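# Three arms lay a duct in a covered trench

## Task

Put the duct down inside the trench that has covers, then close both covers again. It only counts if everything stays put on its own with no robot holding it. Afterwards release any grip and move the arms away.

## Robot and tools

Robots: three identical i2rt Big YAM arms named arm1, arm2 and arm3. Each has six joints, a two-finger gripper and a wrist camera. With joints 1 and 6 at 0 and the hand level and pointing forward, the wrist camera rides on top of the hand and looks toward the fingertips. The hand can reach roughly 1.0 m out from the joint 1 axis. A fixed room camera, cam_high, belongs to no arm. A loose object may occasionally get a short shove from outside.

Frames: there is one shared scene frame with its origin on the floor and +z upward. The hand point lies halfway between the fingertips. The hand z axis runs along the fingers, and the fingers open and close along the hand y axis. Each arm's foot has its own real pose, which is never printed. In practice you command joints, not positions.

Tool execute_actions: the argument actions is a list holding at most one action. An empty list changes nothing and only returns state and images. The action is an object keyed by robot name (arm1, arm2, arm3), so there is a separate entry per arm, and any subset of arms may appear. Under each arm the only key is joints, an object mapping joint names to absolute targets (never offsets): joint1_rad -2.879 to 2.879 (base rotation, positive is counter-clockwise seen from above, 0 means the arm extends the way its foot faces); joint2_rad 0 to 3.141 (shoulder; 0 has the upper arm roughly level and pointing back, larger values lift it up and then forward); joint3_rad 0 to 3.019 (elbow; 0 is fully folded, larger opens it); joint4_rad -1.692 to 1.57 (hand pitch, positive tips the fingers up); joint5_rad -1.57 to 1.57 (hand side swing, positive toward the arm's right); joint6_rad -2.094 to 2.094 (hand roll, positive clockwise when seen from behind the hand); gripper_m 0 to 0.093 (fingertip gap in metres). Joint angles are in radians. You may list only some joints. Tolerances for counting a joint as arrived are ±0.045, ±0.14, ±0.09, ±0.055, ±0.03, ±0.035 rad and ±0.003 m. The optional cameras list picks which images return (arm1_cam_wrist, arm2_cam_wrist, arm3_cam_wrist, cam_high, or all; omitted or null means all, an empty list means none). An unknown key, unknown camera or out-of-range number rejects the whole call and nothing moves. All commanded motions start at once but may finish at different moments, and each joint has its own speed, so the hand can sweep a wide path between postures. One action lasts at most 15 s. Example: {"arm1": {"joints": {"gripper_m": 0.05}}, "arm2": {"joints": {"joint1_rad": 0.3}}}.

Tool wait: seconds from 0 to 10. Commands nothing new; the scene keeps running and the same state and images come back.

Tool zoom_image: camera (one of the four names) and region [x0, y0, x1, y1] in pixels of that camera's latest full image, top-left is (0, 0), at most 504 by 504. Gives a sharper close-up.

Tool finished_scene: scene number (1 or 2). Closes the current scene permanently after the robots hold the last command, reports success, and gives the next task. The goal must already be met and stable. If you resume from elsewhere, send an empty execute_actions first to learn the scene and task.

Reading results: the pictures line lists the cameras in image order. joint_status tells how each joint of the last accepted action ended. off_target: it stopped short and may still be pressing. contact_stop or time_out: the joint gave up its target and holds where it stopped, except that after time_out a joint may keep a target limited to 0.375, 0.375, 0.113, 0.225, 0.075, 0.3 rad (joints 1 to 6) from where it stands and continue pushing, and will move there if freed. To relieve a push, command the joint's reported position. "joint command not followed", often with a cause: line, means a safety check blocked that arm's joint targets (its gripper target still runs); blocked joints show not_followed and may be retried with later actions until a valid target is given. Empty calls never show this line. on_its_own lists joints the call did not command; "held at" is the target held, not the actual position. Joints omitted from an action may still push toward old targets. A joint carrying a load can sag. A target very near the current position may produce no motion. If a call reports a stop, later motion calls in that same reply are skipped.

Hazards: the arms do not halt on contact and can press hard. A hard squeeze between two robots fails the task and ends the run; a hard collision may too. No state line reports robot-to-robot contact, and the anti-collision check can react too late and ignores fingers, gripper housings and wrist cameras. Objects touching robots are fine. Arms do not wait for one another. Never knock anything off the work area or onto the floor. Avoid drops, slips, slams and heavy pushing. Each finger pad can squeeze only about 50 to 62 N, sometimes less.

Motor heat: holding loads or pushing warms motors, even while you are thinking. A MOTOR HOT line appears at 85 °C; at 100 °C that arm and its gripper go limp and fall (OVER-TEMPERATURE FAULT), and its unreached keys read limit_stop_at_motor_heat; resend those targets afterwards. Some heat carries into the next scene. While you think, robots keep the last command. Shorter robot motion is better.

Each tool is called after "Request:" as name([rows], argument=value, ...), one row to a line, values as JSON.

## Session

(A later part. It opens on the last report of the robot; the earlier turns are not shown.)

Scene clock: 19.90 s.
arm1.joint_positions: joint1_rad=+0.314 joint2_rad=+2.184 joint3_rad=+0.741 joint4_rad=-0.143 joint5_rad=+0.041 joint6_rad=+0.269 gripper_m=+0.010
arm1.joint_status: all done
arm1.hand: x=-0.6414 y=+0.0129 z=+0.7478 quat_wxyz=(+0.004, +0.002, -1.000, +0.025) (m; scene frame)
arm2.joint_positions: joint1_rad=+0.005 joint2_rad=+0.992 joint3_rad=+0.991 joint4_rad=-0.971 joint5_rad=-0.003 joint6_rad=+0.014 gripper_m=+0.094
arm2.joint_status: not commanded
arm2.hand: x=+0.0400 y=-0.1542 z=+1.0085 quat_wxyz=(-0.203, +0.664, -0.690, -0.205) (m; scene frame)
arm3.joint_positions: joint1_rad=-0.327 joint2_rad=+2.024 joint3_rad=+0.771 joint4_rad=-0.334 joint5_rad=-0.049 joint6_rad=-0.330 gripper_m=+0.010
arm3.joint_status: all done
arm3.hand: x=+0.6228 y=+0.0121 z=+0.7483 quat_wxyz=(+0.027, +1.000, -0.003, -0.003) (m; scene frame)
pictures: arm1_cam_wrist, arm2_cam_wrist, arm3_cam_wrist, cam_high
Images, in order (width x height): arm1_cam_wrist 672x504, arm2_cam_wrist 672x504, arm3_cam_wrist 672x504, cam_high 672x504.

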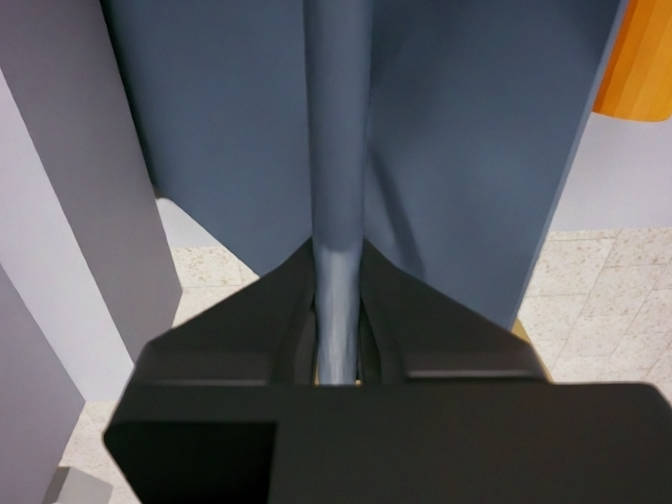

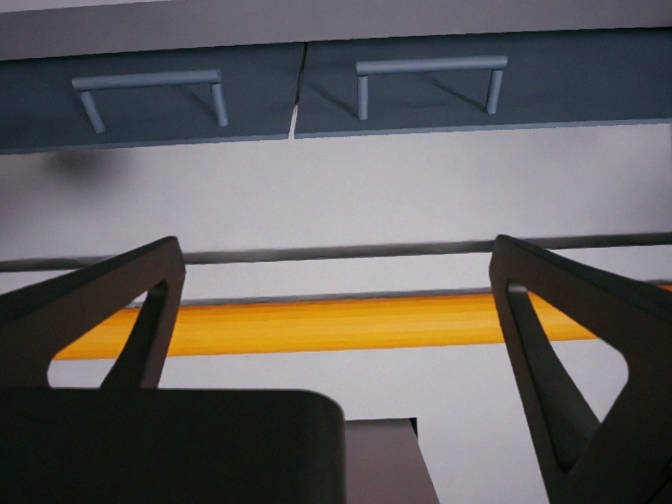

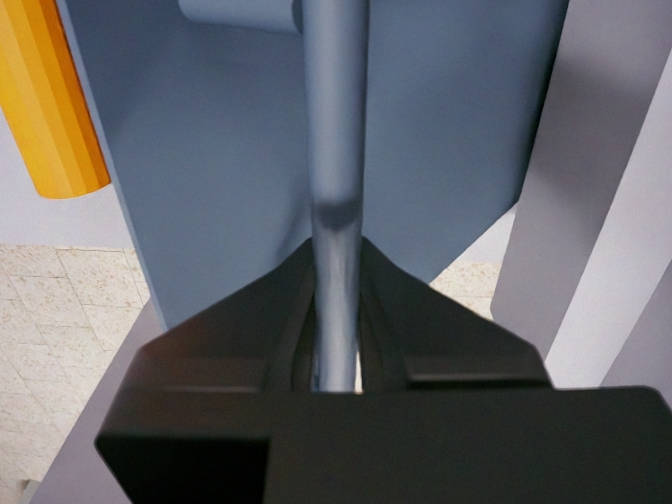

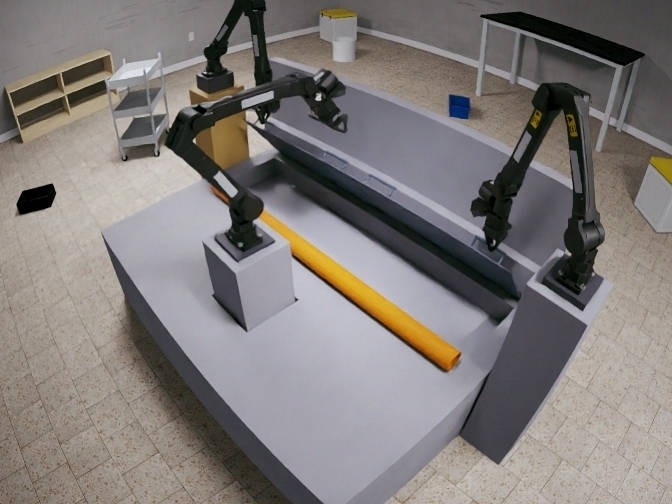

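Request:
execute_actions([
  {"arm1":{"joints":{"joint1_rad":0.56,"joint2_rad":2.063,"joint3_rad":0.807,"joint4_rad":-0.297,"joint6_rad":0.49}},"arm3":{"joints":{"joint1_rad":-0.555,"joint2_rad":1.94,"joint3_rad":0.877,"joint4_rad":-0.49,"joint6_rad":-0.54}},"arm2":{"joints":{"joint1_rad":0.04,"joint2_rad":1.4,"joint3_rad":0.52,"joint4_rad":-0.7,"joint6_rad":1.583}}},
])

Scene clock: 23.43 s.
arm1.joint_positions: joint1_rad=+0.462 joint2_rad=+2.124 joint3_rad=+0.782 joint4_rad=-0.282 joint5_rad=+0.087 joint6_rad=+0.432 gripper_m=+0.010
arm1.joint_status: joint1_rad time_out (moved +0.148 of +0.246); joint6_rad time_out (moved +0.163 of +0.221); the others done
arm1.on_its_own: joint1_rad reads +0.462 and still pushes toward +0.560 since a time_out; joint6_rad reads +0.432 and still pushes toward +0.490 since a time_out
arm1.hand: x=-0.6431 y=+0.0585 z=+0.7713 quat_wxyz=(+0.008, -0.004, -0.998, +0.054) (m; scene frame)
arm2.joint_positions: joint1_rad=+0.035 joint2_rad=+1.410 joint3_rad=+0.504 joint4_rad=-0.715 joint5_rad=-0.002 joint6_rad=+1.569 gripper_m=+0.094
arm2.joint_status: all done
arm2.hand: x=+0.0284 y=-0.2988 z=+0.6985 quat_wxyz=(+0.003, +0.004, -0.999, +0.032) (m; scene frame)
arm3.joint_positions: joint1_rad=-0.461 joint2_rad=+1.987 joint3_rad=+0.834 joint4_rad=-0.473 joint5_rad=-0.095 joint6_rad=-0.482 gripper_m=+0.010
arm3.joint_status: joint1_rad time_out (moved -0.134 of -0.228); joint6_rad time_out (moved -0.152 of -0.210); the others done
arm3.on_its_own: joint1_rad reads -0.461 and still pushes toward -0.555 since a time_out; joint6_rad reads -0.482 and still pushes toward -0.540 since a time_out
arm3.hand: x=+0.6246 y=+0.0571 z=+0.7710 quat_wxyz=(+0.056, +0.998, +0.005, +0.000) (m; scene frame)
pictures: arm1_cam_wrist, arm2_cam_wrist, arm3_cam_wrist, cam_high
Images, in order (width x height): arm1_cam_wrist 672x504, arm2_cam_wrist 672x504, arm3_cam_wrist 672x504, cam_high 672x504.

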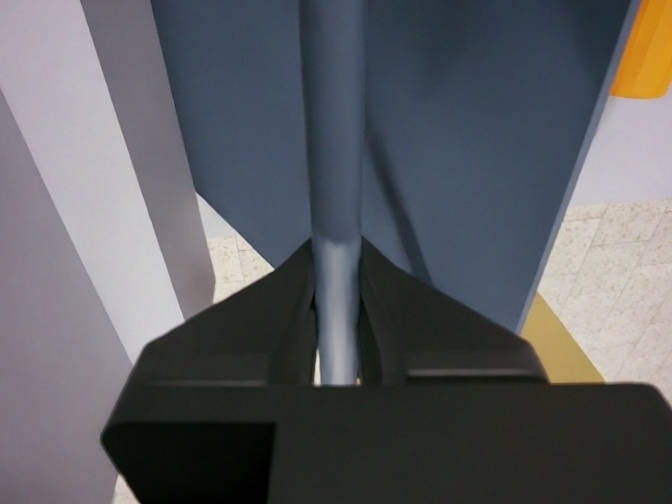

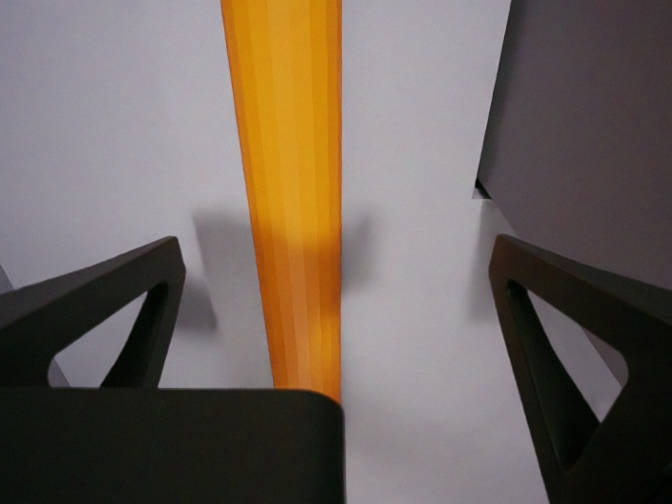

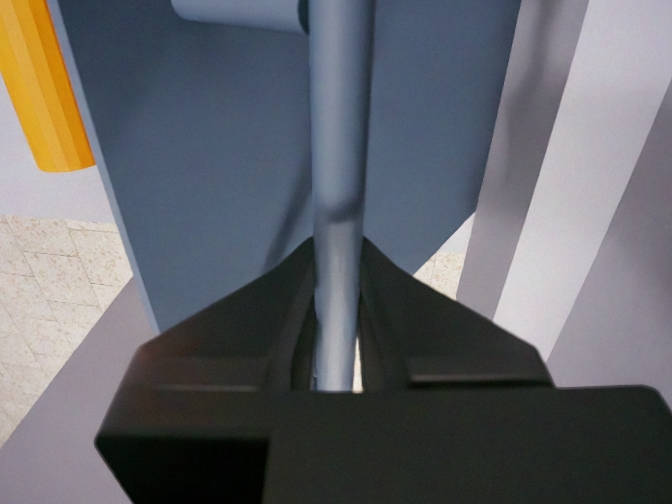

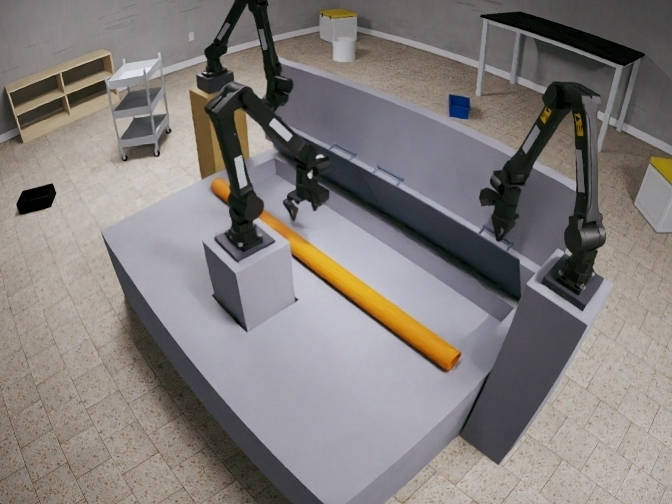

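Request:
execute_actions([
  {"arm1":{"joints":{"joint1_rad":0.49,"joint5_rad":0.07,"joint6_rad":0.435}},"arm3":{"joints":{"joint1_rad":-0.49,"joint5_rad":-0.075,"joint6_rad":-0.485}},"arm2":{"joints":{"joint2_rad":1.885,"joint3_rad":0.5,"joint4_rad":-0.155,"joint6_rad":1.59}}},
], cameras=["arm2_cam_wrist","cam_high"])

Scene clock: 24.93 s.
arm1.joint_positions: joint1_rad=+0.460 joint2_rad=+2.124 joint3_rad=+0.782 joint4_rad=-0.282 joint5_rad=+0.094 joint6_rad=+0.427 gripper_m=+0.010
arm1.joint_status: all done
arm1.hand: x=-0.6423 y=+0.0568 z=+0.7714 quat_wxyz=(+0.007, -0.002, -0.998, +0.057) (m; scene frame)
arm2.joint_positions: joint1_rad=+0.035 joint2_rad=+1.880 joint3_rad=+0.501 joint4_rad=-0.170 joint5_rad=-0.002 joint6_rad=+1.576 gripper_m=+0.094
arm2.joint_status: all done
arm2.hand: x=+0.0279 y=-0.2720 z=+0.5788 quat_wxyz=(+0.003, +0.000, -1.000, -0.004) (m; scene frame)
arm3.joint_positions: joint1_rad=-0.457 joint2_rad=+1.987 joint3_rad=+0.834 joint4_rad=-0.473 joint5_rad=-0.100 joint6_rad=-0.474 gripper_m=+0.010
arm3.joint_status: all done
arm3.hand: x=+0.6236 y=+0.0551 z=+0.7711 quat_wxyz=(+0.058, +0.998, +0.003, -0.001) (m; scene frame)
pictures: arm2_cam_wrist, cam_high
Images, in order (width x height): arm2_cam_wrist 672x504, cam_high 672x504.

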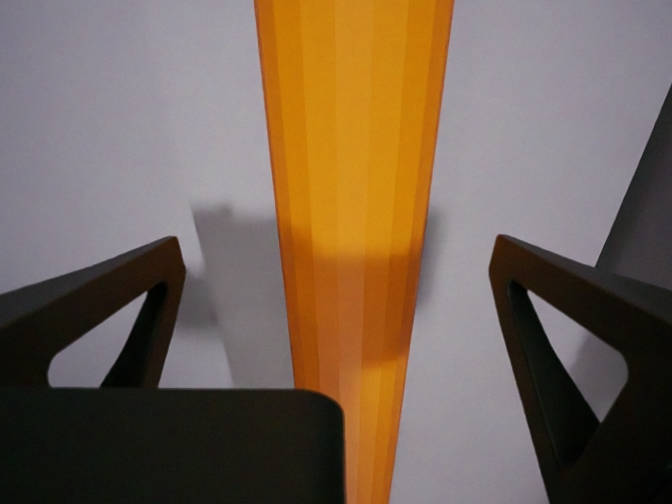

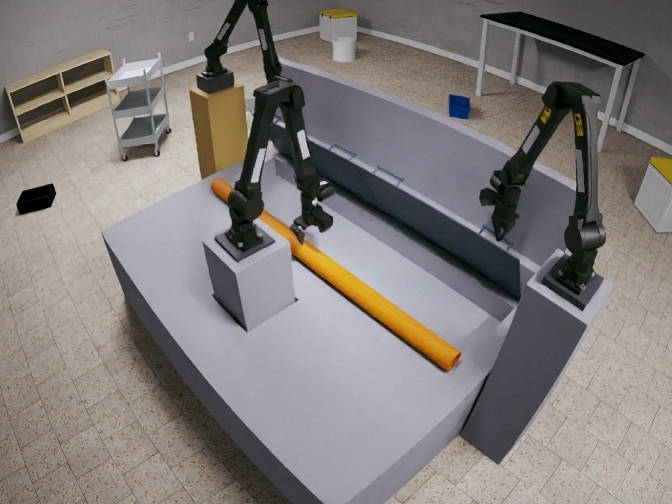

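Request:
execute_actions([
  {"arm2":{"joints":{"joint2_rad":2.06,"joint3_rad":0.518,"joint4_rad":0.0}}},
], cameras=["arm2_cam_wrist"])

Scene clock: 26.20 s.
arm1.joint_positions: joint1_rad=+0.460 joint2_rad=+2.124 joint3_rad=+0.782 joint4_rad=-0.282 joint5_rad=+0.094 joint6_rad=+0.427 gripper_m=+0.010
arm1.joint_status: not commanded
arm1.hand: x=-0.6423 y=+0.0568 z=+0.7714 quat_wxyz=(+0.007, -0.002, -0.998, +0.057) (m; scene frame)
arm2.joint_positions: joint1_rad=+0.035 joint2_rad=+2.060 joint3_rad=+0.515 joint4_rad=-0.015 joint5_rad=-0.002 joint6_rad=+1.577 gripper_m=+0.094
arm2.joint_status: all done
arm2.hand: x=+0.0278 y=-0.2808 z=+0.5342 quat_wxyz=(+0.003, +0.000, -1.000, +0.002) (m; scene frame)
arm3.joint_positions: joint1_rad=-0.457 joint2_rad=+1.987 joint3_rad=+0.834 joint4_rad=-0.473 joint5_rad=-0.100 joint6_rad=-0.474 gripper_m=+0.010
arm3.joint_status: not commanded
arm3.hand: x=+0.6236 y=+0.0551 z=+0.7711 quat_wxyz=(+0.058, +0.998, +0.003, -0.001) (m; scene frame)
pictures: arm2_cam_wrist
Images, in order (width x height): arm2_cam_wrist 672x504.

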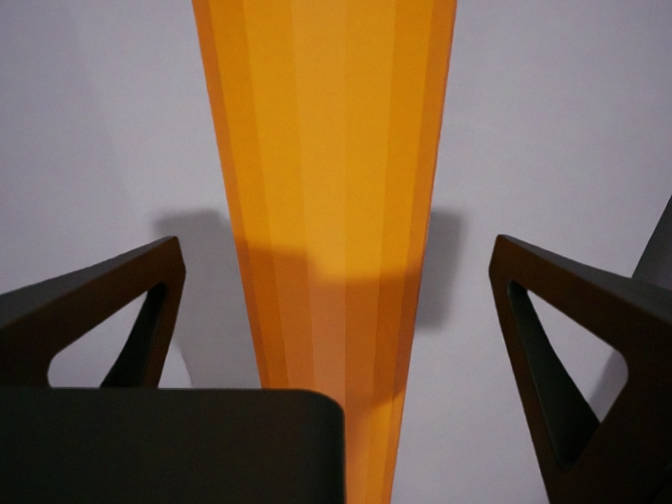

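Request:
execute_actions([
  {"arm2":{"joints":{"joint2_rad":2.178,"joint3_rad":0.549,"joint4_rad":0.097}}},
], cameras=[])

Request:
execute_actions([
  {"arm2":{"joints":{"joint2_rad":2.29,"joint3_rad":0.586,"joint4_rad":0.172}}},
], cameras=["arm2_cam_wrist","cam_high"])

Scene clock: 27.23 s.
arm1.joint_positions: joint1_rad=+0.460 joint2_rad=+2.124 joint3_rad=+0.782 joint4_rad=-0.282 joint5_rad=+0.094 joint6_rad=+0.427 gripper_m=+0.010
arm1.joint_status: not commanded
arm1.hand: x=-0.6423 y=+0.0568 z=+0.7714 quat_wxyz=(+0.007, -0.002, -0.998, +0.057) (m; scene frame)
arm2.joint_positions: joint1_rad=+0.035 joint2_rad=+2.174 joint3_rad=+0.548 joint4_rad=+0.081 joint5_rad=-0.002 joint6_rad=+1.577 gripper_m=+0.094
arm2.joint_status: all done
arm2.hand: x=+0.0276 y=-0.2752 z=+0.5056 quat_wxyz=(+0.003, +0.000, -1.000, -0.006) (m; scene frame)
arm3.joint_positions: joint1_rad=-0.457 joint2_rad=+1.987 joint3_rad=+0.834 joint4_rad=-0.473 joint5_rad=-0.100 joint6_rad=-0.474 gripper_m=+0.010
arm3.joint_status: not commanded
arm3.hand: x=+0.6236 y=+0.0551 z=+0.7711 quat_wxyz=(+0.058, +0.998, +0.003, -0.001) (m; scene frame)
pictures: none
No camera images: the call's "cameras" was empty. Leave "cameras" out to get every camera's image.

Scene clock: 28.07 s.
arm1.joint_positions: joint1_rad=+0.460 joint2_rad=+2.124 joint3_rad=+0.782 joint4_rad=-0.282 joint5_rad=+0.094 joint6_rad=+0.427 gripper_m=+0.010
arm1.joint_status: not commanded
arm1.hand: x=-0.6423 y=+0.0568 z=+0.7714 quat_wxyz=(+0.007, -0.002, -0.998, +0.057) (m; scene frame)
arm2.joint_positions: joint1_rad=+0.035 joint2_rad=+2.285 joint3_rad=+0.584 joint4_rad=+0.157 joint5_rad=-0.002 joint6_rad=+1.577 gripper_m=+0.094
arm2.joint_status: all done
arm2.hand: x=+0.0276 y=-0.2757 z=+0.4766 quat_wxyz=(+0.003, +0.000, -1.000, -0.006) (m; scene frame)
arm3.joint_positions: joint1_rad=-0.457 joint2_rad=+1.987 joint3_rad=+0.834 joint4_rad=-0.473 joint5_rad=-0.100 joint6_rad=-0.474 gripper_m=+0.010
arm3.joint_status: not commanded
arm3.hand: x=+0.6236 y=+0.0551 z=+0.7711 quat_wxyz=(+0.058, +0.998, +0.003, -0.001) (m; scene frame)
pictures: arm2_cam_wrist, cam_high
Images, in order (width x height): arm2_cam_wrist 672x504, cam_high 672x504.

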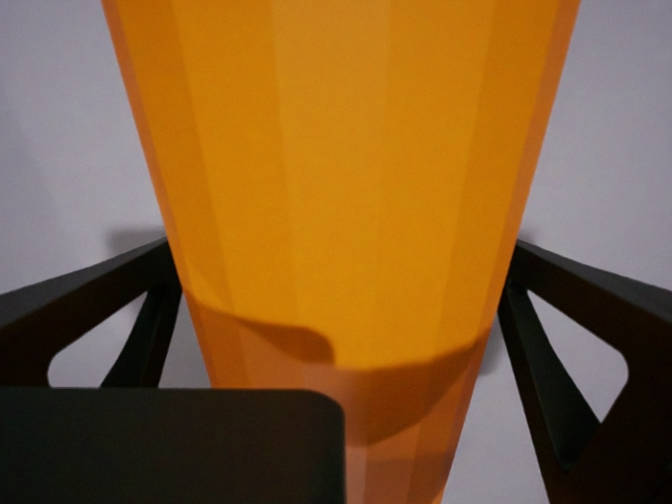

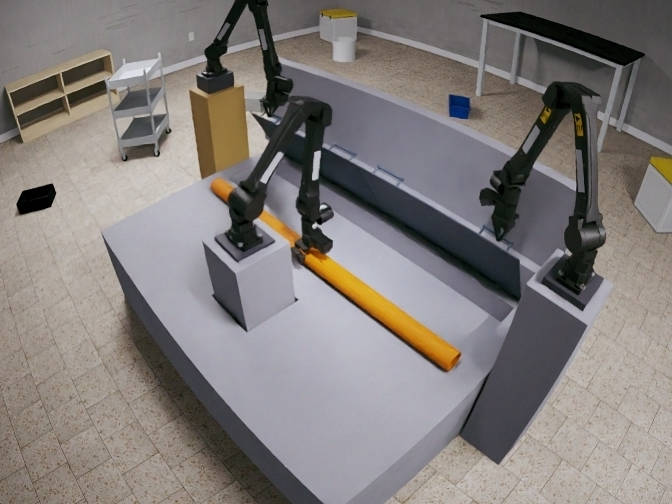

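Request:
execute_actions([
  {"arm2":{"joints":{"gripper_m":0.0}}},
], cameras=[])

Request:
execute_actions([
  {"arm2":{"joints":{"joint2_rad":2.13,"joint3_rad":0.535,"joint4_rad":0.05}}},
])

Scene clock: 28.87 s.
arm1.joint_positions: joint1_rad=+0.460 joint2_rad=+2.124 joint3_rad=+0.782 joint4_rad=-0.282 joint5_rad=+0.094 joint6_rad=+0.427 gripper_m=+0.010
arm1.joint_status: not commanded
arm1.hand: x=-0.6423 y=+0.0568 z=+0.7714 quat_wxyz=(+0.007, -0.002, -0.998, +0.057) (m; scene frame)
arm2.joint_positions: joint1_rad=+0.035 joint2_rad=+2.287 joint3_rad=+0.582 joint4_rad=+0.158 joint5_rad=-0.002 joint6_rad=+1.576 gripper_m=+0.074
arm2.joint_status: gripper_m off_target (ended at +0.074, target +0.000)
arm2.hand: x=+0.0276 y=-0.2771 z=+0.4763 quat_wxyz=(+0.003, +0.001, -1.000, -0.005) (m; scene frame)
arm3.joint_positions: joint1_rad=-0.457 joint2_rad=+1.987 joint3_rad=+0.834 joint4_rad=-0.473 joint5_rad=-0.100 joint6_rad=-0.474 gripper_m=+0.010
arm3.joint_status: not commanded
arm3.hand: x=+0.6236 y=+0.0551 z=+0.7711 quat_wxyz=(+0.058, +0.998, +0.003, -0.001) (m; scene frame)
pictures: none
No camera images: the call's "cameras" was empty. Leave "cameras" out to get every camera's image.

Scene clock: 29.83 s.
arm1.joint_positions: joint1_rad=+0.460 joint2_rad=+2.124 joint3_rad=+0.782 joint4_rad=-0.282 joint5_rad=+0.094 joint6_rad=+0.427 gripper_m=+0.010
arm1.joint_status: not commanded
arm1.hand: x=-0.6423 y=+0.0568 z=+0.7714 quat_wxyz=(+0.007, -0.002, -0.998, +0.057) (m; scene frame)
arm2.joint_positions: joint1_rad=+0.035 joint2_rad=+2.178 joint3_rad=+0.540 joint4_rad=+0.059 joint5_rad=-0.001 joint6_rad=+1.578 gripper_m=+0.074
arm2.joint_status: all done
arm2.hand: x=+0.0279 y=-0.2871 z=+0.5050 quat_wxyz=(+0.002, +0.000, -1.000, +0.011) (m; scene frame)
arm3.joint_positions: joint1_rad=-0.457 joint2_rad=+1.987 joint3_rad=+0.834 joint4_rad=-0.473 joint5_rad=-0.100 joint6_rad=-0.474 gripper_m=+0.010
arm3.joint_status: not commanded
arm3.hand: x=+0.6236 y=+0.0551 z=+0.7711 quat_wxyz=(+0.058, +0.998, +0.003, -0.001) (m; scene frame)
pictures: arm1_cam_wrist, arm2_cam_wrist, arm3_cam_wrist, cam_high
Images, in order (width x height): arm1_cam_wrist 672x504, arm2_cam_wrist 672x504, arm3_cam_wrist 672x504, cam_high 672x504.

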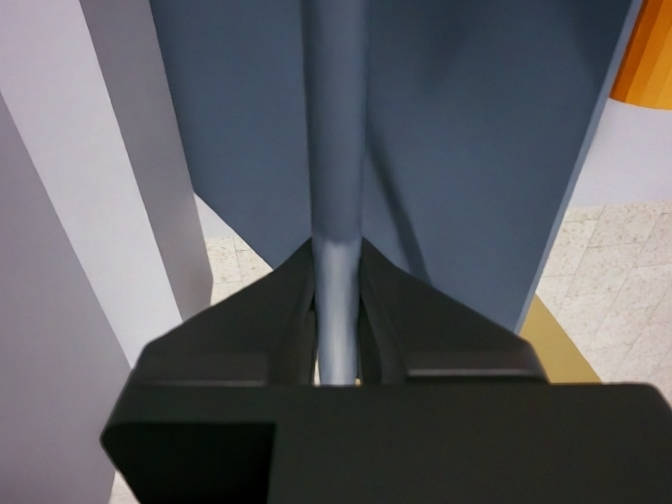

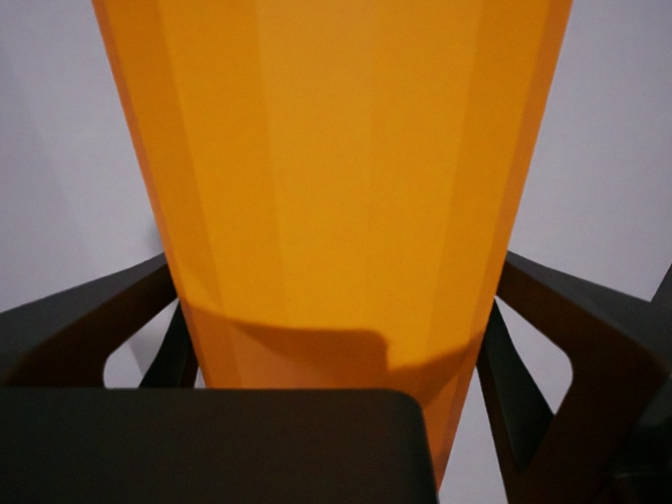

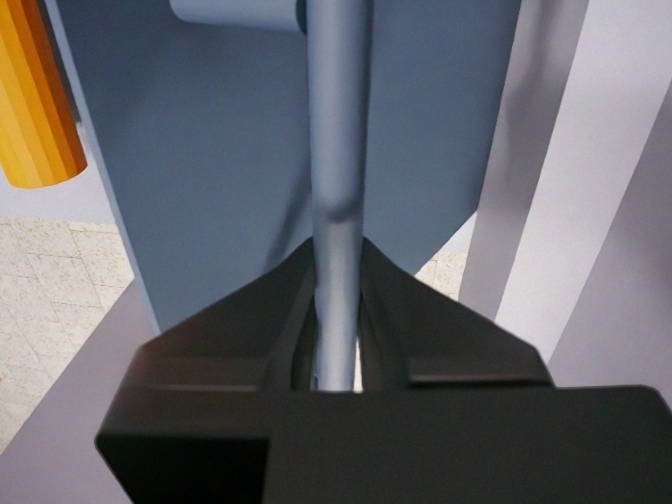

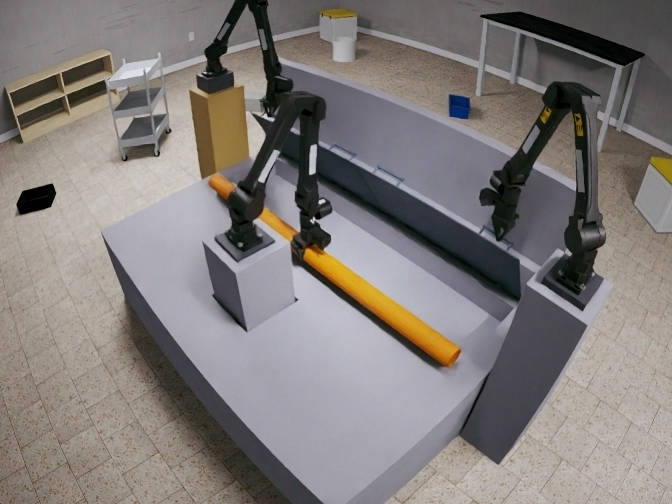

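Request:
execute_actions([
  {"arm2":{"joints":{"joint1_rad":0.08,"joint2_rad":2.10,"joint3_rad":0.79,"joint4_rad":-0.195,"joint6_rad":1.63}}},
], cameras=[])

Request:
execute_actions([
  {"arm2":{"joints":{"joint1_rad":0.11,"joint2_rad":2.17,"joint3_rad":1.085,"joint4_rad":-0.40,"joint6_rad":1.655}}},
])

Scene clock: 31.70 s.
arm1.joint_positions: joint1_rad=+0.460 joint2_rad=+2.124 joint3_rad=+0.782 joint4_rad=-0.282 joint5_rad=+0.094 joint6_rad=+0.427 gripper_m=+0.010
arm1.joint_status: not commanded
arm1.hand: x=-0.6423 y=+0.0568 z=+0.7714 quat_wxyz=(+0.007, -0.002, -0.998, +0.057) (m; scene frame)
arm2.joint_positions: joint1_rad=+0.077 joint2_rad=+2.157 joint3_rad=+0.774 joint4_rad=-0.188 joint5_rad=+0.001 joint6_rad=+1.620 gripper_m=+0.074
arm2.joint_status: all done
arm2.hand: x=+0.0128 y=-0.1943 z=+0.5152 quat_wxyz=(+0.001, -0.001, -1.000, +0.007) (m; scene frame)
arm3.joint_positions: joint1_rad=-0.457 joint2_rad=+1.987 joint3_rad=+0.834 joint4_rad=-0.473 joint5_rad=-0.100 joint6_rad=-0.474 gripper_m=+0.010
arm3.joint_status: not commanded
arm3.hand: x=+0.6236 y=+0.0551 z=+0.7711 quat_wxyz=(+0.058, +0.998, +0.003, -0.001) (m; scene frame)
pictures: none
No camera images: the call's "cameras" was empty. Leave "cameras" out to get every camera's image.

Scene clock: 33.07 s.
arm1.joint_positions: joint1_rad=+0.460 joint2_rad=+2.124 joint3_rad=+0.782 joint4_rad=-0.282 joint5_rad=+0.094 joint6_rad=+0.427 gripper_m=+0.010
arm1.joint_status: not commanded
arm1.hand: x=-0.6423 y=+0.0568 z=+0.7714 quat_wxyz=(+0.007, -0.002, -0.998, +0.057) (m; scene frame)
arm2.joint_positions: joint1_rad=+0.106 joint2_rad=+2.237 joint3_rad=+1.061 joint4_rad=-0.390 joint5_rad=+0.001 joint6_rad=+1.647 gripper_m=+0.074
arm2.joint_status: all done
arm2.hand: x=-0.0052 y=-0.0969 z=+0.5143 quat_wxyz=(+0.001, +0.001, -1.000, +0.005) (m; scene frame)
arm3.joint_positions: joint1_rad=-0.457 joint2_rad=+1.987 joint3_rad=+0.834 joint4_rad=-0.473 joint5_rad=-0.100 joint6_rad=-0.474 gripper_m=+0.010
arm3.joint_status: not commanded
arm3.hand: x=+0.6236 y=+0.0551 z=+0.7711 quat_wxyz=(+0.058, +0.998, +0.003, -0.001) (m; scene frame)
pictures: arm1_cam_wrist, arm2_cam_wrist, arm3_cam_wrist, cam_high
Images, in order (width x height): arm1_cam_wrist 672x504, arm2_cam_wrist 672x504, arm3_cam_wrist 672x504, cam_high 672x504.

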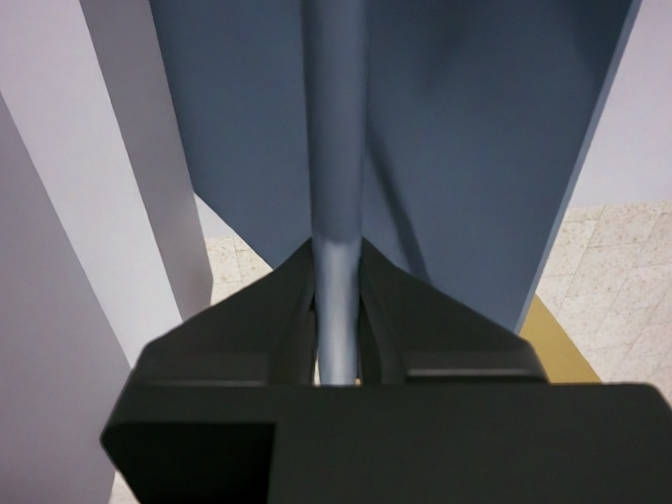

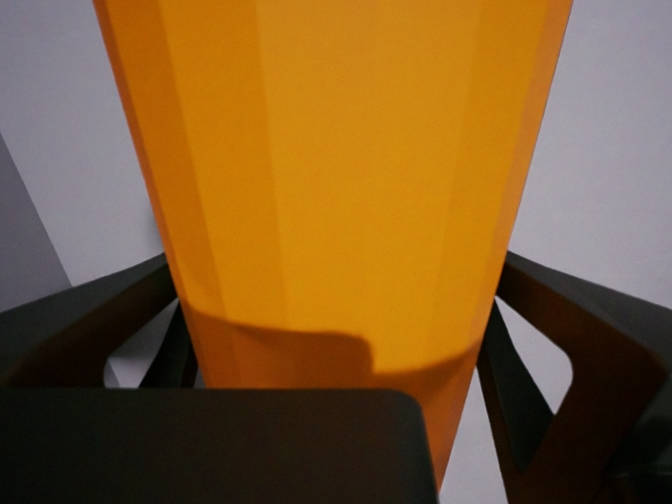

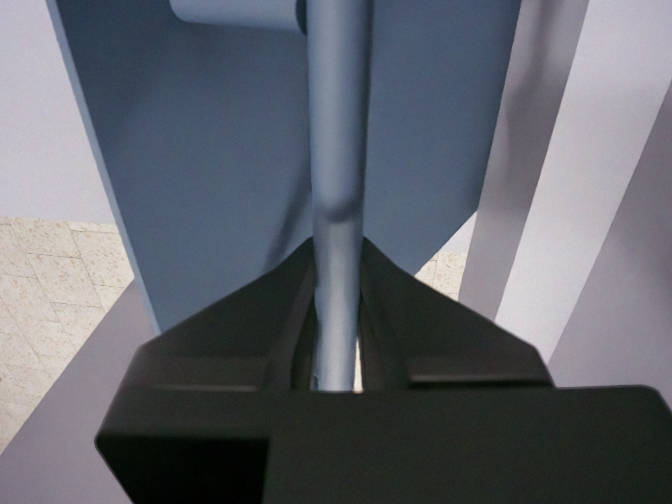

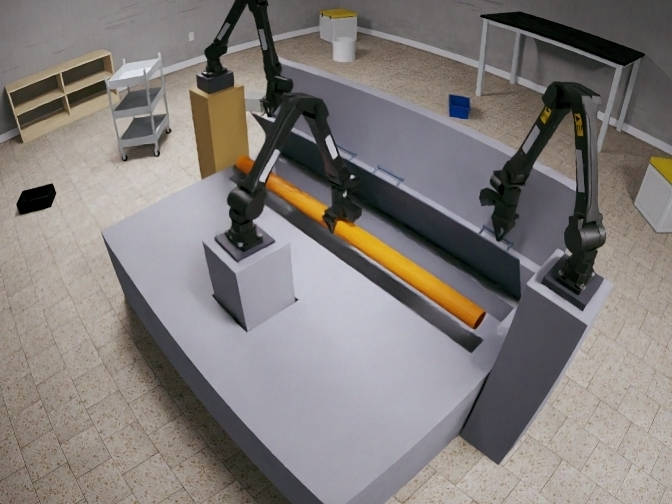

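Request:
execute_actions([
  {"arm2":{"joints":{"joint2_rad":2.255,"joint3_rad":1.124,"joint4_rad":-0.32}}},
], cameras=["cam_high"])

Request:
zoom_image(camera="cam_high", region=[430, 270, 530, 370])

Request:
zoom_image(camera="cam_high", region=[210, 130, 310, 230])

Scene clock: 38.53 s.
arm1.joint_positions: joint1_rad=+0.460 joint2_rad=+2.124 joint3_rad=+0.782 joint4_rad=-0.282 joint5_rad=+0.094 joint6_rad=+0.427 gripper_m=+0.010
arm1.joint_status: not commanded
arm1.hand: x=-0.6423 y=+0.0568 z=+0.7714 quat_wxyz=(+0.007, -0.002, -0.998, +0.057) (m; scene frame)
arm2.joint_positions: joint1_rad=+0.106 joint2_rad=+2.323 joint3_rad=+1.087 joint4_rad=-0.330 joint5_rad=+0.001 joint6_rad=+1.647 gripper_m=+0.074
arm2.joint_status: all done
arm2.hand: x=-0.0053 y=-0.0978 z=+0.4805 quat_wxyz=(+0.001, +0.001, -1.000, +0.004) (m; scene frame)
arm3.joint_positions: joint1_rad=-0.457 joint2_rad=+1.987 joint3_rad=+0.834 joint4_rad=-0.473 joint5_rad=-0.100 joint6_rad=-0.474 gripper_m=+0.010
arm3.joint_status: not commanded
arm3.hand: x=+0.6236 y=+0.0551 z=+0.7711 quat_wxyz=(+0.058, +0.998, +0.003, -0.001) (m; scene frame)
pictures: cam_high
Images, in order (width x height): cam_high 672x504.

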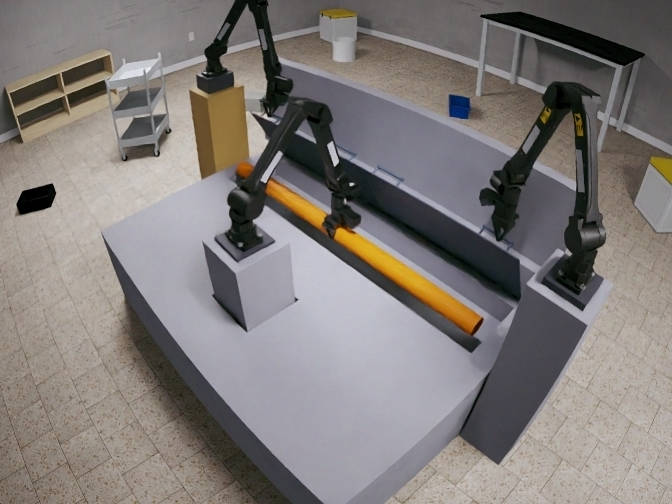

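Region (430, 270, 530, 370) of cam_high's 672x504 image, scaled by 5.040, with more detail than that image has.

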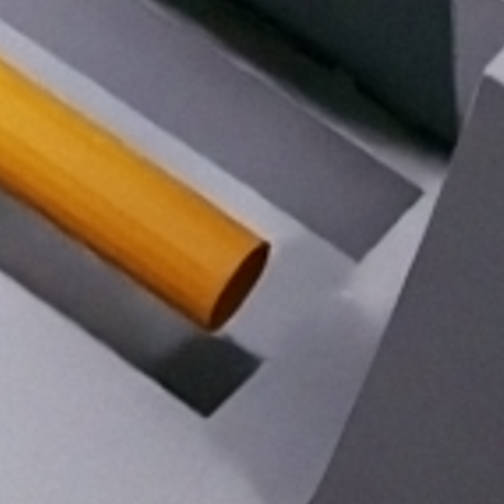

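Region (210, 130, 310, 230) of cam_high's 672x504 image, scaled by 5.040, with more detail than that image has.

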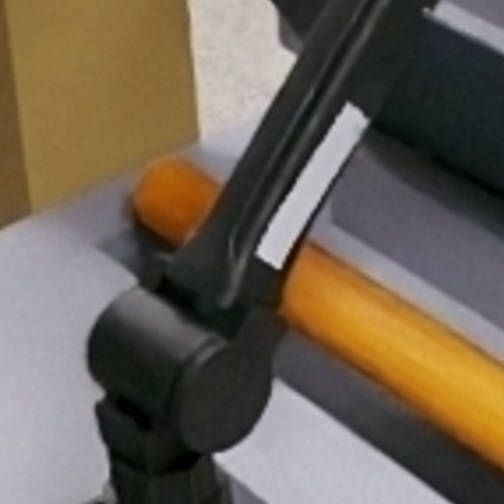

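Request:
execute_actions([
  {"arm2":{"joints":{"joint1_rad":0.066,"joint6_rad":1.603}}},
], cameras=["cam_high"])

Request:
zoom_image(camera="cam_high", region=[430, 270, 530, 370])

Request:
zoom_image(camera="cam_high", region=[210, 130, 310, 230])

Scene clock: 39.90 s.
arm1.joint_positions: joint1_rad=+0.460 joint2_rad=+2.124 joint3_rad=+0.782 joint4_rad=-0.282 joint5_rad=+0.094 joint6_rad=+0.427 gripper_m=+0.010
arm1.joint_status: not commanded
arm1.hand: x=-0.6423 y=+0.0568 z=+0.7714 quat_wxyz=(+0.007, -0.002, -0.998, +0.057) (m; scene frame)
arm2.joint_positions: joint1_rad=+0.065 joint2_rad=+2.323 joint3_rad=+1.087 joint4_rad=-0.330 joint5_rad=+0.001 joint6_rad=+1.612 gripper_m=+0.074
arm2.joint_status: all done
arm2.hand: x=+0.0131 y=-0.0968 z=+0.4805 quat_wxyz=(+0.001, -0.002, -1.000, +0.004) (m; scene frame)
arm3.joint_positions: joint1_rad=-0.457 joint2_rad=+1.987 joint3_rad=+0.834 joint4_rad=-0.473 joint5_rad=-0.100 joint6_rad=-0.474 gripper_m=+0.010
arm3.joint_status: not commanded
arm3.hand: x=+0.6236 y=+0.0551 z=+0.7711 quat_wxyz=(+0.058, +0.998, +0.003, -0.001) (m; scene frame)
pictures: cam_high
Images, in order (width x height): cam_high 672x504.

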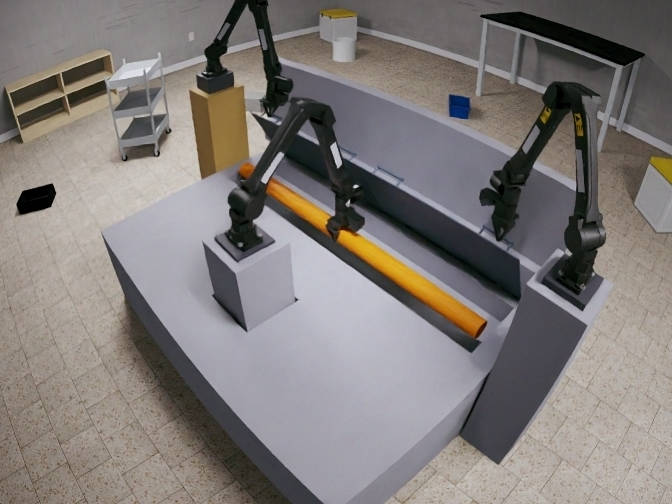

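Region (430, 270, 530, 370) of cam_high's 672x504 image, scaled by 5.040, with more detail than that image has.

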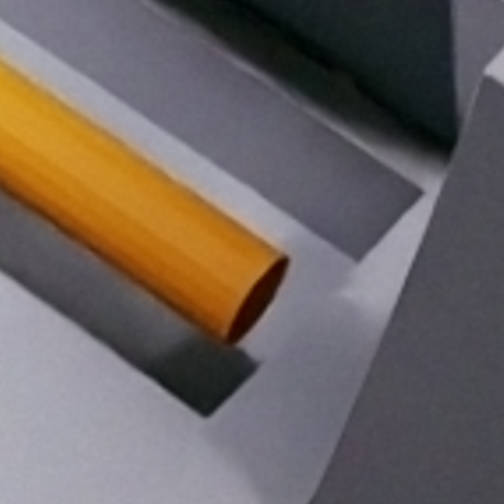

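Region (210, 130, 310, 230) of cam_high's 672x504 image, scaled by 5.040, with more detail than that image has.

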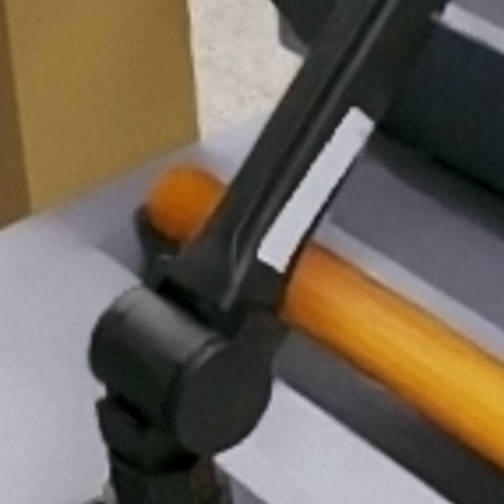

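Request:
execute_actions([
  {"arm2":{"joints":{"joint2_rad":2.36,"joint3_rad":1.165,"joint4_rad":-0.248}}},
], cameras=["cam_high"])

Request:
execute_actions([
  {"arm2":{"joints":{"joint2_rad":2.44,"joint3_rad":1.205,"joint4_rad":-0.208}}},
], cameras=["cam_high","arm2_cam_wrist"])

Scene clock: 41.07 s.
arm1.joint_positions: joint1_rad=+0.460 joint2_rad=+2.124 joint3_rad=+0.782 joint4_rad=-0.282 joint5_rad=+0.094 joint6_rad=+0.427 gripper_m=+0.010
arm1.joint_status: not commanded
arm1.hand: x=-0.6423 y=+0.0568 z=+0.7714 quat_wxyz=(+0.007, -0.002, -0.998, +0.057) (m; scene frame)
arm2.joint_positions: joint1_rad=+0.065 joint2_rad=+2.428 joint3_rad=+1.141 joint4_rad=-0.255 joint5_rad=+0.001 joint6_rad=+1.612 gripper_m=+0.074
arm2.joint_status: all done
arm2.hand: x=+0.0126 y=-0.0880 z=+0.4407 quat_wxyz=(+0.002, -0.002, -1.000, -0.007) (m; scene frame)
arm3.joint_positions: joint1_rad=-0.457 joint2_rad=+1.987 joint3_rad=+0.834 joint4_rad=-0.473 joint5_rad=-0.100 joint6_rad=-0.474 gripper_m=+0.010
arm3.joint_status: not commanded
arm3.hand: x=+0.6236 y=+0.0551 z=+0.7711 quat_wxyz=(+0.058, +0.998, +0.003, -0.001) (m; scene frame)
pictures: cam_high
Images, in order (width x height): cam_high 672x504.

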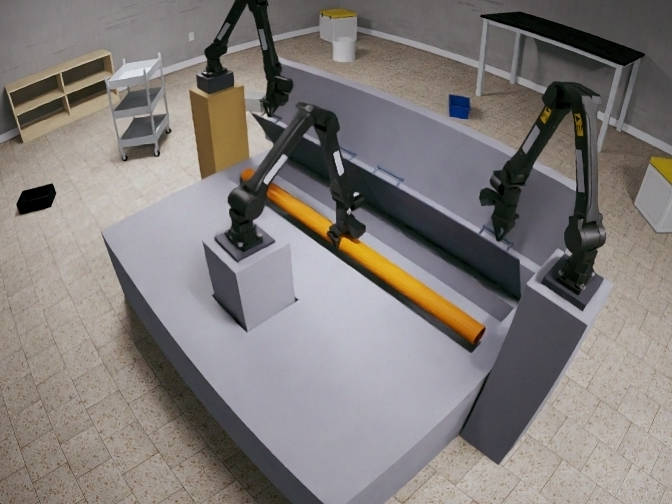

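Scene clock: 42.00 s.
arm1.joint_positions: joint1_rad=+0.460 joint2_rad=+2.124 joint3_rad=+0.782 joint4_rad=-0.282 joint5_rad=+0.094 joint6_rad=+0.427 gripper_m=+0.010
arm1.joint_status: not commanded
arm1.hand: x=-0.6423 y=+0.0568 z=+0.7714 quat_wxyz=(+0.007, -0.002, -0.998, +0.057) (m; scene frame)
arm2.joint_positions: joint1_rad=+0.065 joint2_rad=+2.505 joint3_rad=+1.181 joint4_rad=-0.217 joint5_rad=+0.001 joint6_rad=+1.612 gripper_m=+0.074
arm2.joint_status: all done
arm2.hand: x=+0.0125 y=-0.0873 z=+0.4113 quat_wxyz=(+0.002, -0.002, -1.000, -0.008) (m; scene frame)
arm3.joint_positions: joint1_rad=-0.457 joint2_rad=+1.987 joint3_rad=+0.834 joint4_rad=-0.473 joint5_rad=-0.100 joint6_rad=-0.474 gripper_m=+0.010
arm3.joint_status: not commanded
arm3.hand: x=+0.6236 y=+0.0551 z=+0.7711 quat_wxyz=(+0.058, +0.998, +0.003, -0.001) (m; scene frame)
pictures: arm2_cam_wrist, cam_high
Images, in order (width x height): arm2_cam_wrist 672x504, cam_high 672x504.

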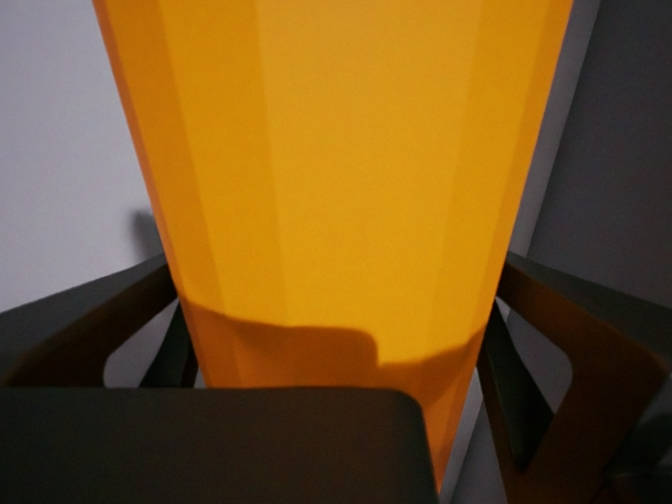

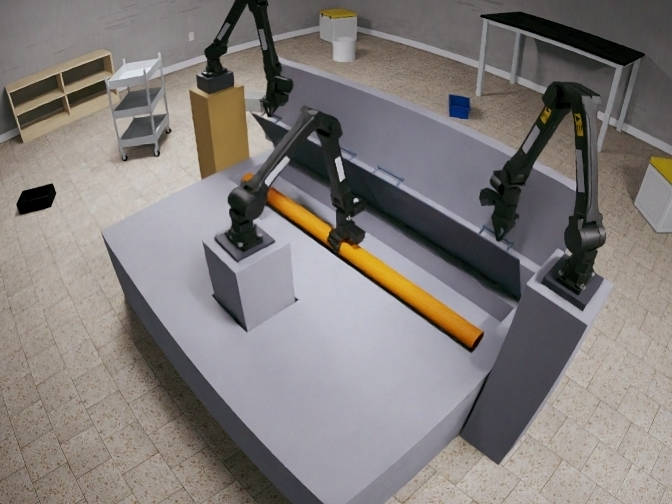

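Request:
execute_actions([
  {"arm2":{"joints":{"joint2_rad":2.51,"joint3_rad":1.243,"joint4_rad":-0.18}}},
], cameras=["cam_high"])

Scene clock: 42.93 s.
arm1.joint_positions: joint1_rad=+0.460 joint2_rad=+2.124 joint3_rad=+0.782 joint4_rad=-0.282 joint5_rad=+0.094 joint6_rad=+0.427 gripper_m=+0.010
arm1.joint_status: not commanded
arm1.hand: x=-0.6423 y=+0.0568 z=+0.7714 quat_wxyz=(+0.007, -0.002, -0.998, +0.057) (m; scene frame)
arm2.joint_positions: joint1_rad=+0.065 joint2_rad=+2.574 joint3_rad=+1.222 joint4_rad=-0.190 joint5_rad=+0.001 joint6_rad=+1.612 gripper_m=+0.074
arm2.joint_status: all done
arm2.hand: x=+0.0124 y=-0.0878 z=+0.3846 quat_wxyz=(+0.002, -0.002, -1.000, -0.007) (m; scene frame)
arm3.joint_positions: joint1_rad=-0.457 joint2_rad=+1.987 joint3_rad=+0.834 joint4_rad=-0.473 joint5_rad=-0.100 joint6_rad=-0.474 gripper_m=+0.010
arm3.joint_status: not commanded
arm3.hand: x=+0.6236 y=+0.0551 z=+0.7711 quat_wxyz=(+0.058, +0.998, +0.003, -0.001) (m; scene frame)
pictures: cam_high
Images, in order (width x height): cam_high 672x504.

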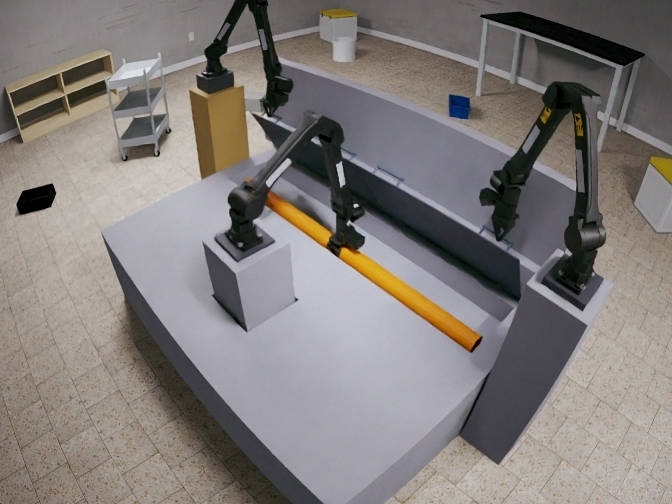

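Request:
execute_actions([
  {"arm2":{"joints":{"joint2_rad":2.575,"joint3_rad":1.278,"joint4_rad":-0.155}}},
], cameras=["cam_high"])

Scene clock: 43.60 s.
arm1.joint_positions: joint1_rad=+0.460 joint2_rad=+2.124 joint3_rad=+0.782 joint4_rad=-0.282 joint5_rad=+0.094 joint6_rad=+0.427 gripper_m=+0.010
arm1.joint_status: not commanded
arm1.hand: x=-0.6423 y=+0.0568 z=+0.7714 quat_wxyz=(+0.007, -0.002, -0.998, +0.057) (m; scene frame)
arm2.joint_positions: joint1_rad=+0.065 joint2_rad=+2.621 joint3_rad=+1.257 joint4_rad=-0.166 joint5_rad=+0.001 joint6_rad=+1.612 gripper_m=+0.074
arm2.joint_status: all done
arm2.hand: x=+0.0121 y=-0.0827 z=+0.3669 quat_wxyz=(+0.002, -0.002, -1.000, -0.013) (m; scene frame)
arm3.joint_positions: joint1_rad=-0.457 joint2_rad=+1.987 joint3_rad=+0.834 joint4_rad=-0.473 joint5_rad=-0.100 joint6_rad=-0.474 gripper_m=+0.010
arm3.joint_status: not commanded
arm3.hand: x=+0.6236 y=+0.0551 z=+0.7711 quat_wxyz=(+0.058, +0.998, +0.003, -0.001) (m; scene frame)
pictures: cam_high
Images, in order (width x height): cam_high 672x504.

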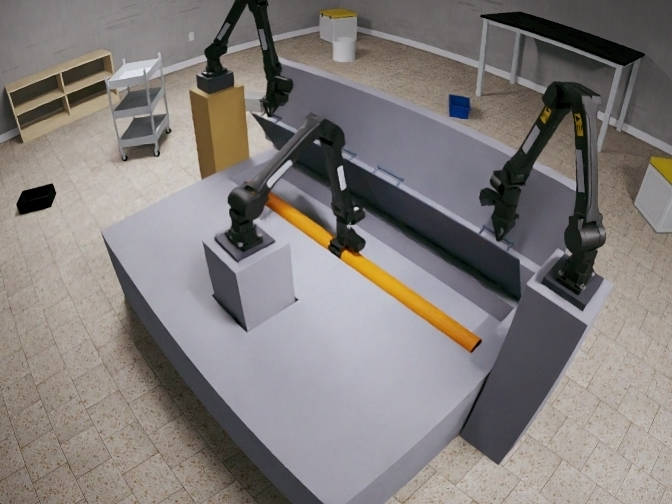

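Request:
execute_actions([
  {"arm2":{"joints":{"joint2_rad":2.61,"joint3_rad":1.26,"gripper_m":0.093}}},
], cameras=["arm2_cam_wrist"])

Scene clock: 44.37 s.
arm1.joint_positions: joint1_rad=+0.460 joint2_rad=+2.124 joint3_rad=+0.782 joint4_rad=-0.282 joint5_rad=+0.094 joint6_rad=+0.427 gripper_m=+0.010
arm1.joint_status: not commanded
arm1.hand: x=-0.6423 y=+0.0568 z=+0.7714 quat_wxyz=(+0.007, -0.002, -0.998, +0.057) (m; scene frame)
arm2.joint_positions: joint1_rad=+0.065 joint2_rad=+2.620 joint3_rad=+1.257 joint4_rad=-0.166 joint5_rad=+0.001 joint6_rad=+1.612 gripper_m=+0.093
arm2.joint_status: all done
arm2.hand: x=+0.0121 y=-0.0824 z=+0.3673 quat_wxyz=(+0.002, -0.002, -1.000, -0.014) (m; scene frame)
arm3.joint_positions: joint1_rad=-0.457 joint2_rad=+1.987 joint3_rad=+0.834 joint4_rad=-0.473 joint5_rad=-0.100 joint6_rad=-0.474 gripper_m=+0.010
arm3.joint_status: not commanded
arm3.hand: x=+0.6236 y=+0.0551 z=+0.7711 quat_wxyz=(+0.058, +0.998, +0.003, -0.001) (m; scene frame)
pictures: arm2_cam_wrist
Images, in order (width x height): arm2_cam_wrist 672x504.

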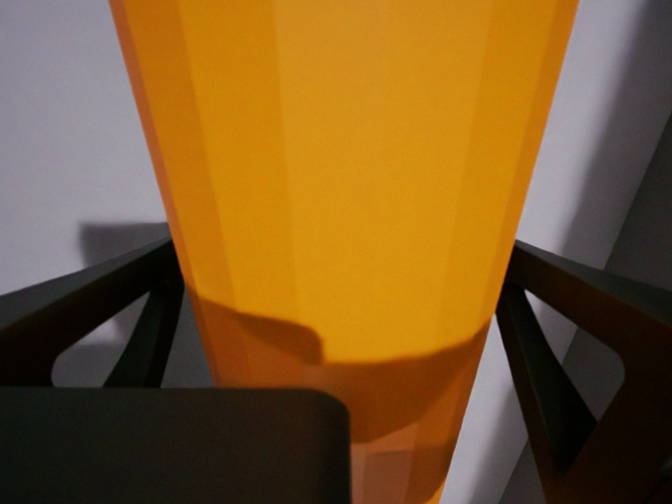

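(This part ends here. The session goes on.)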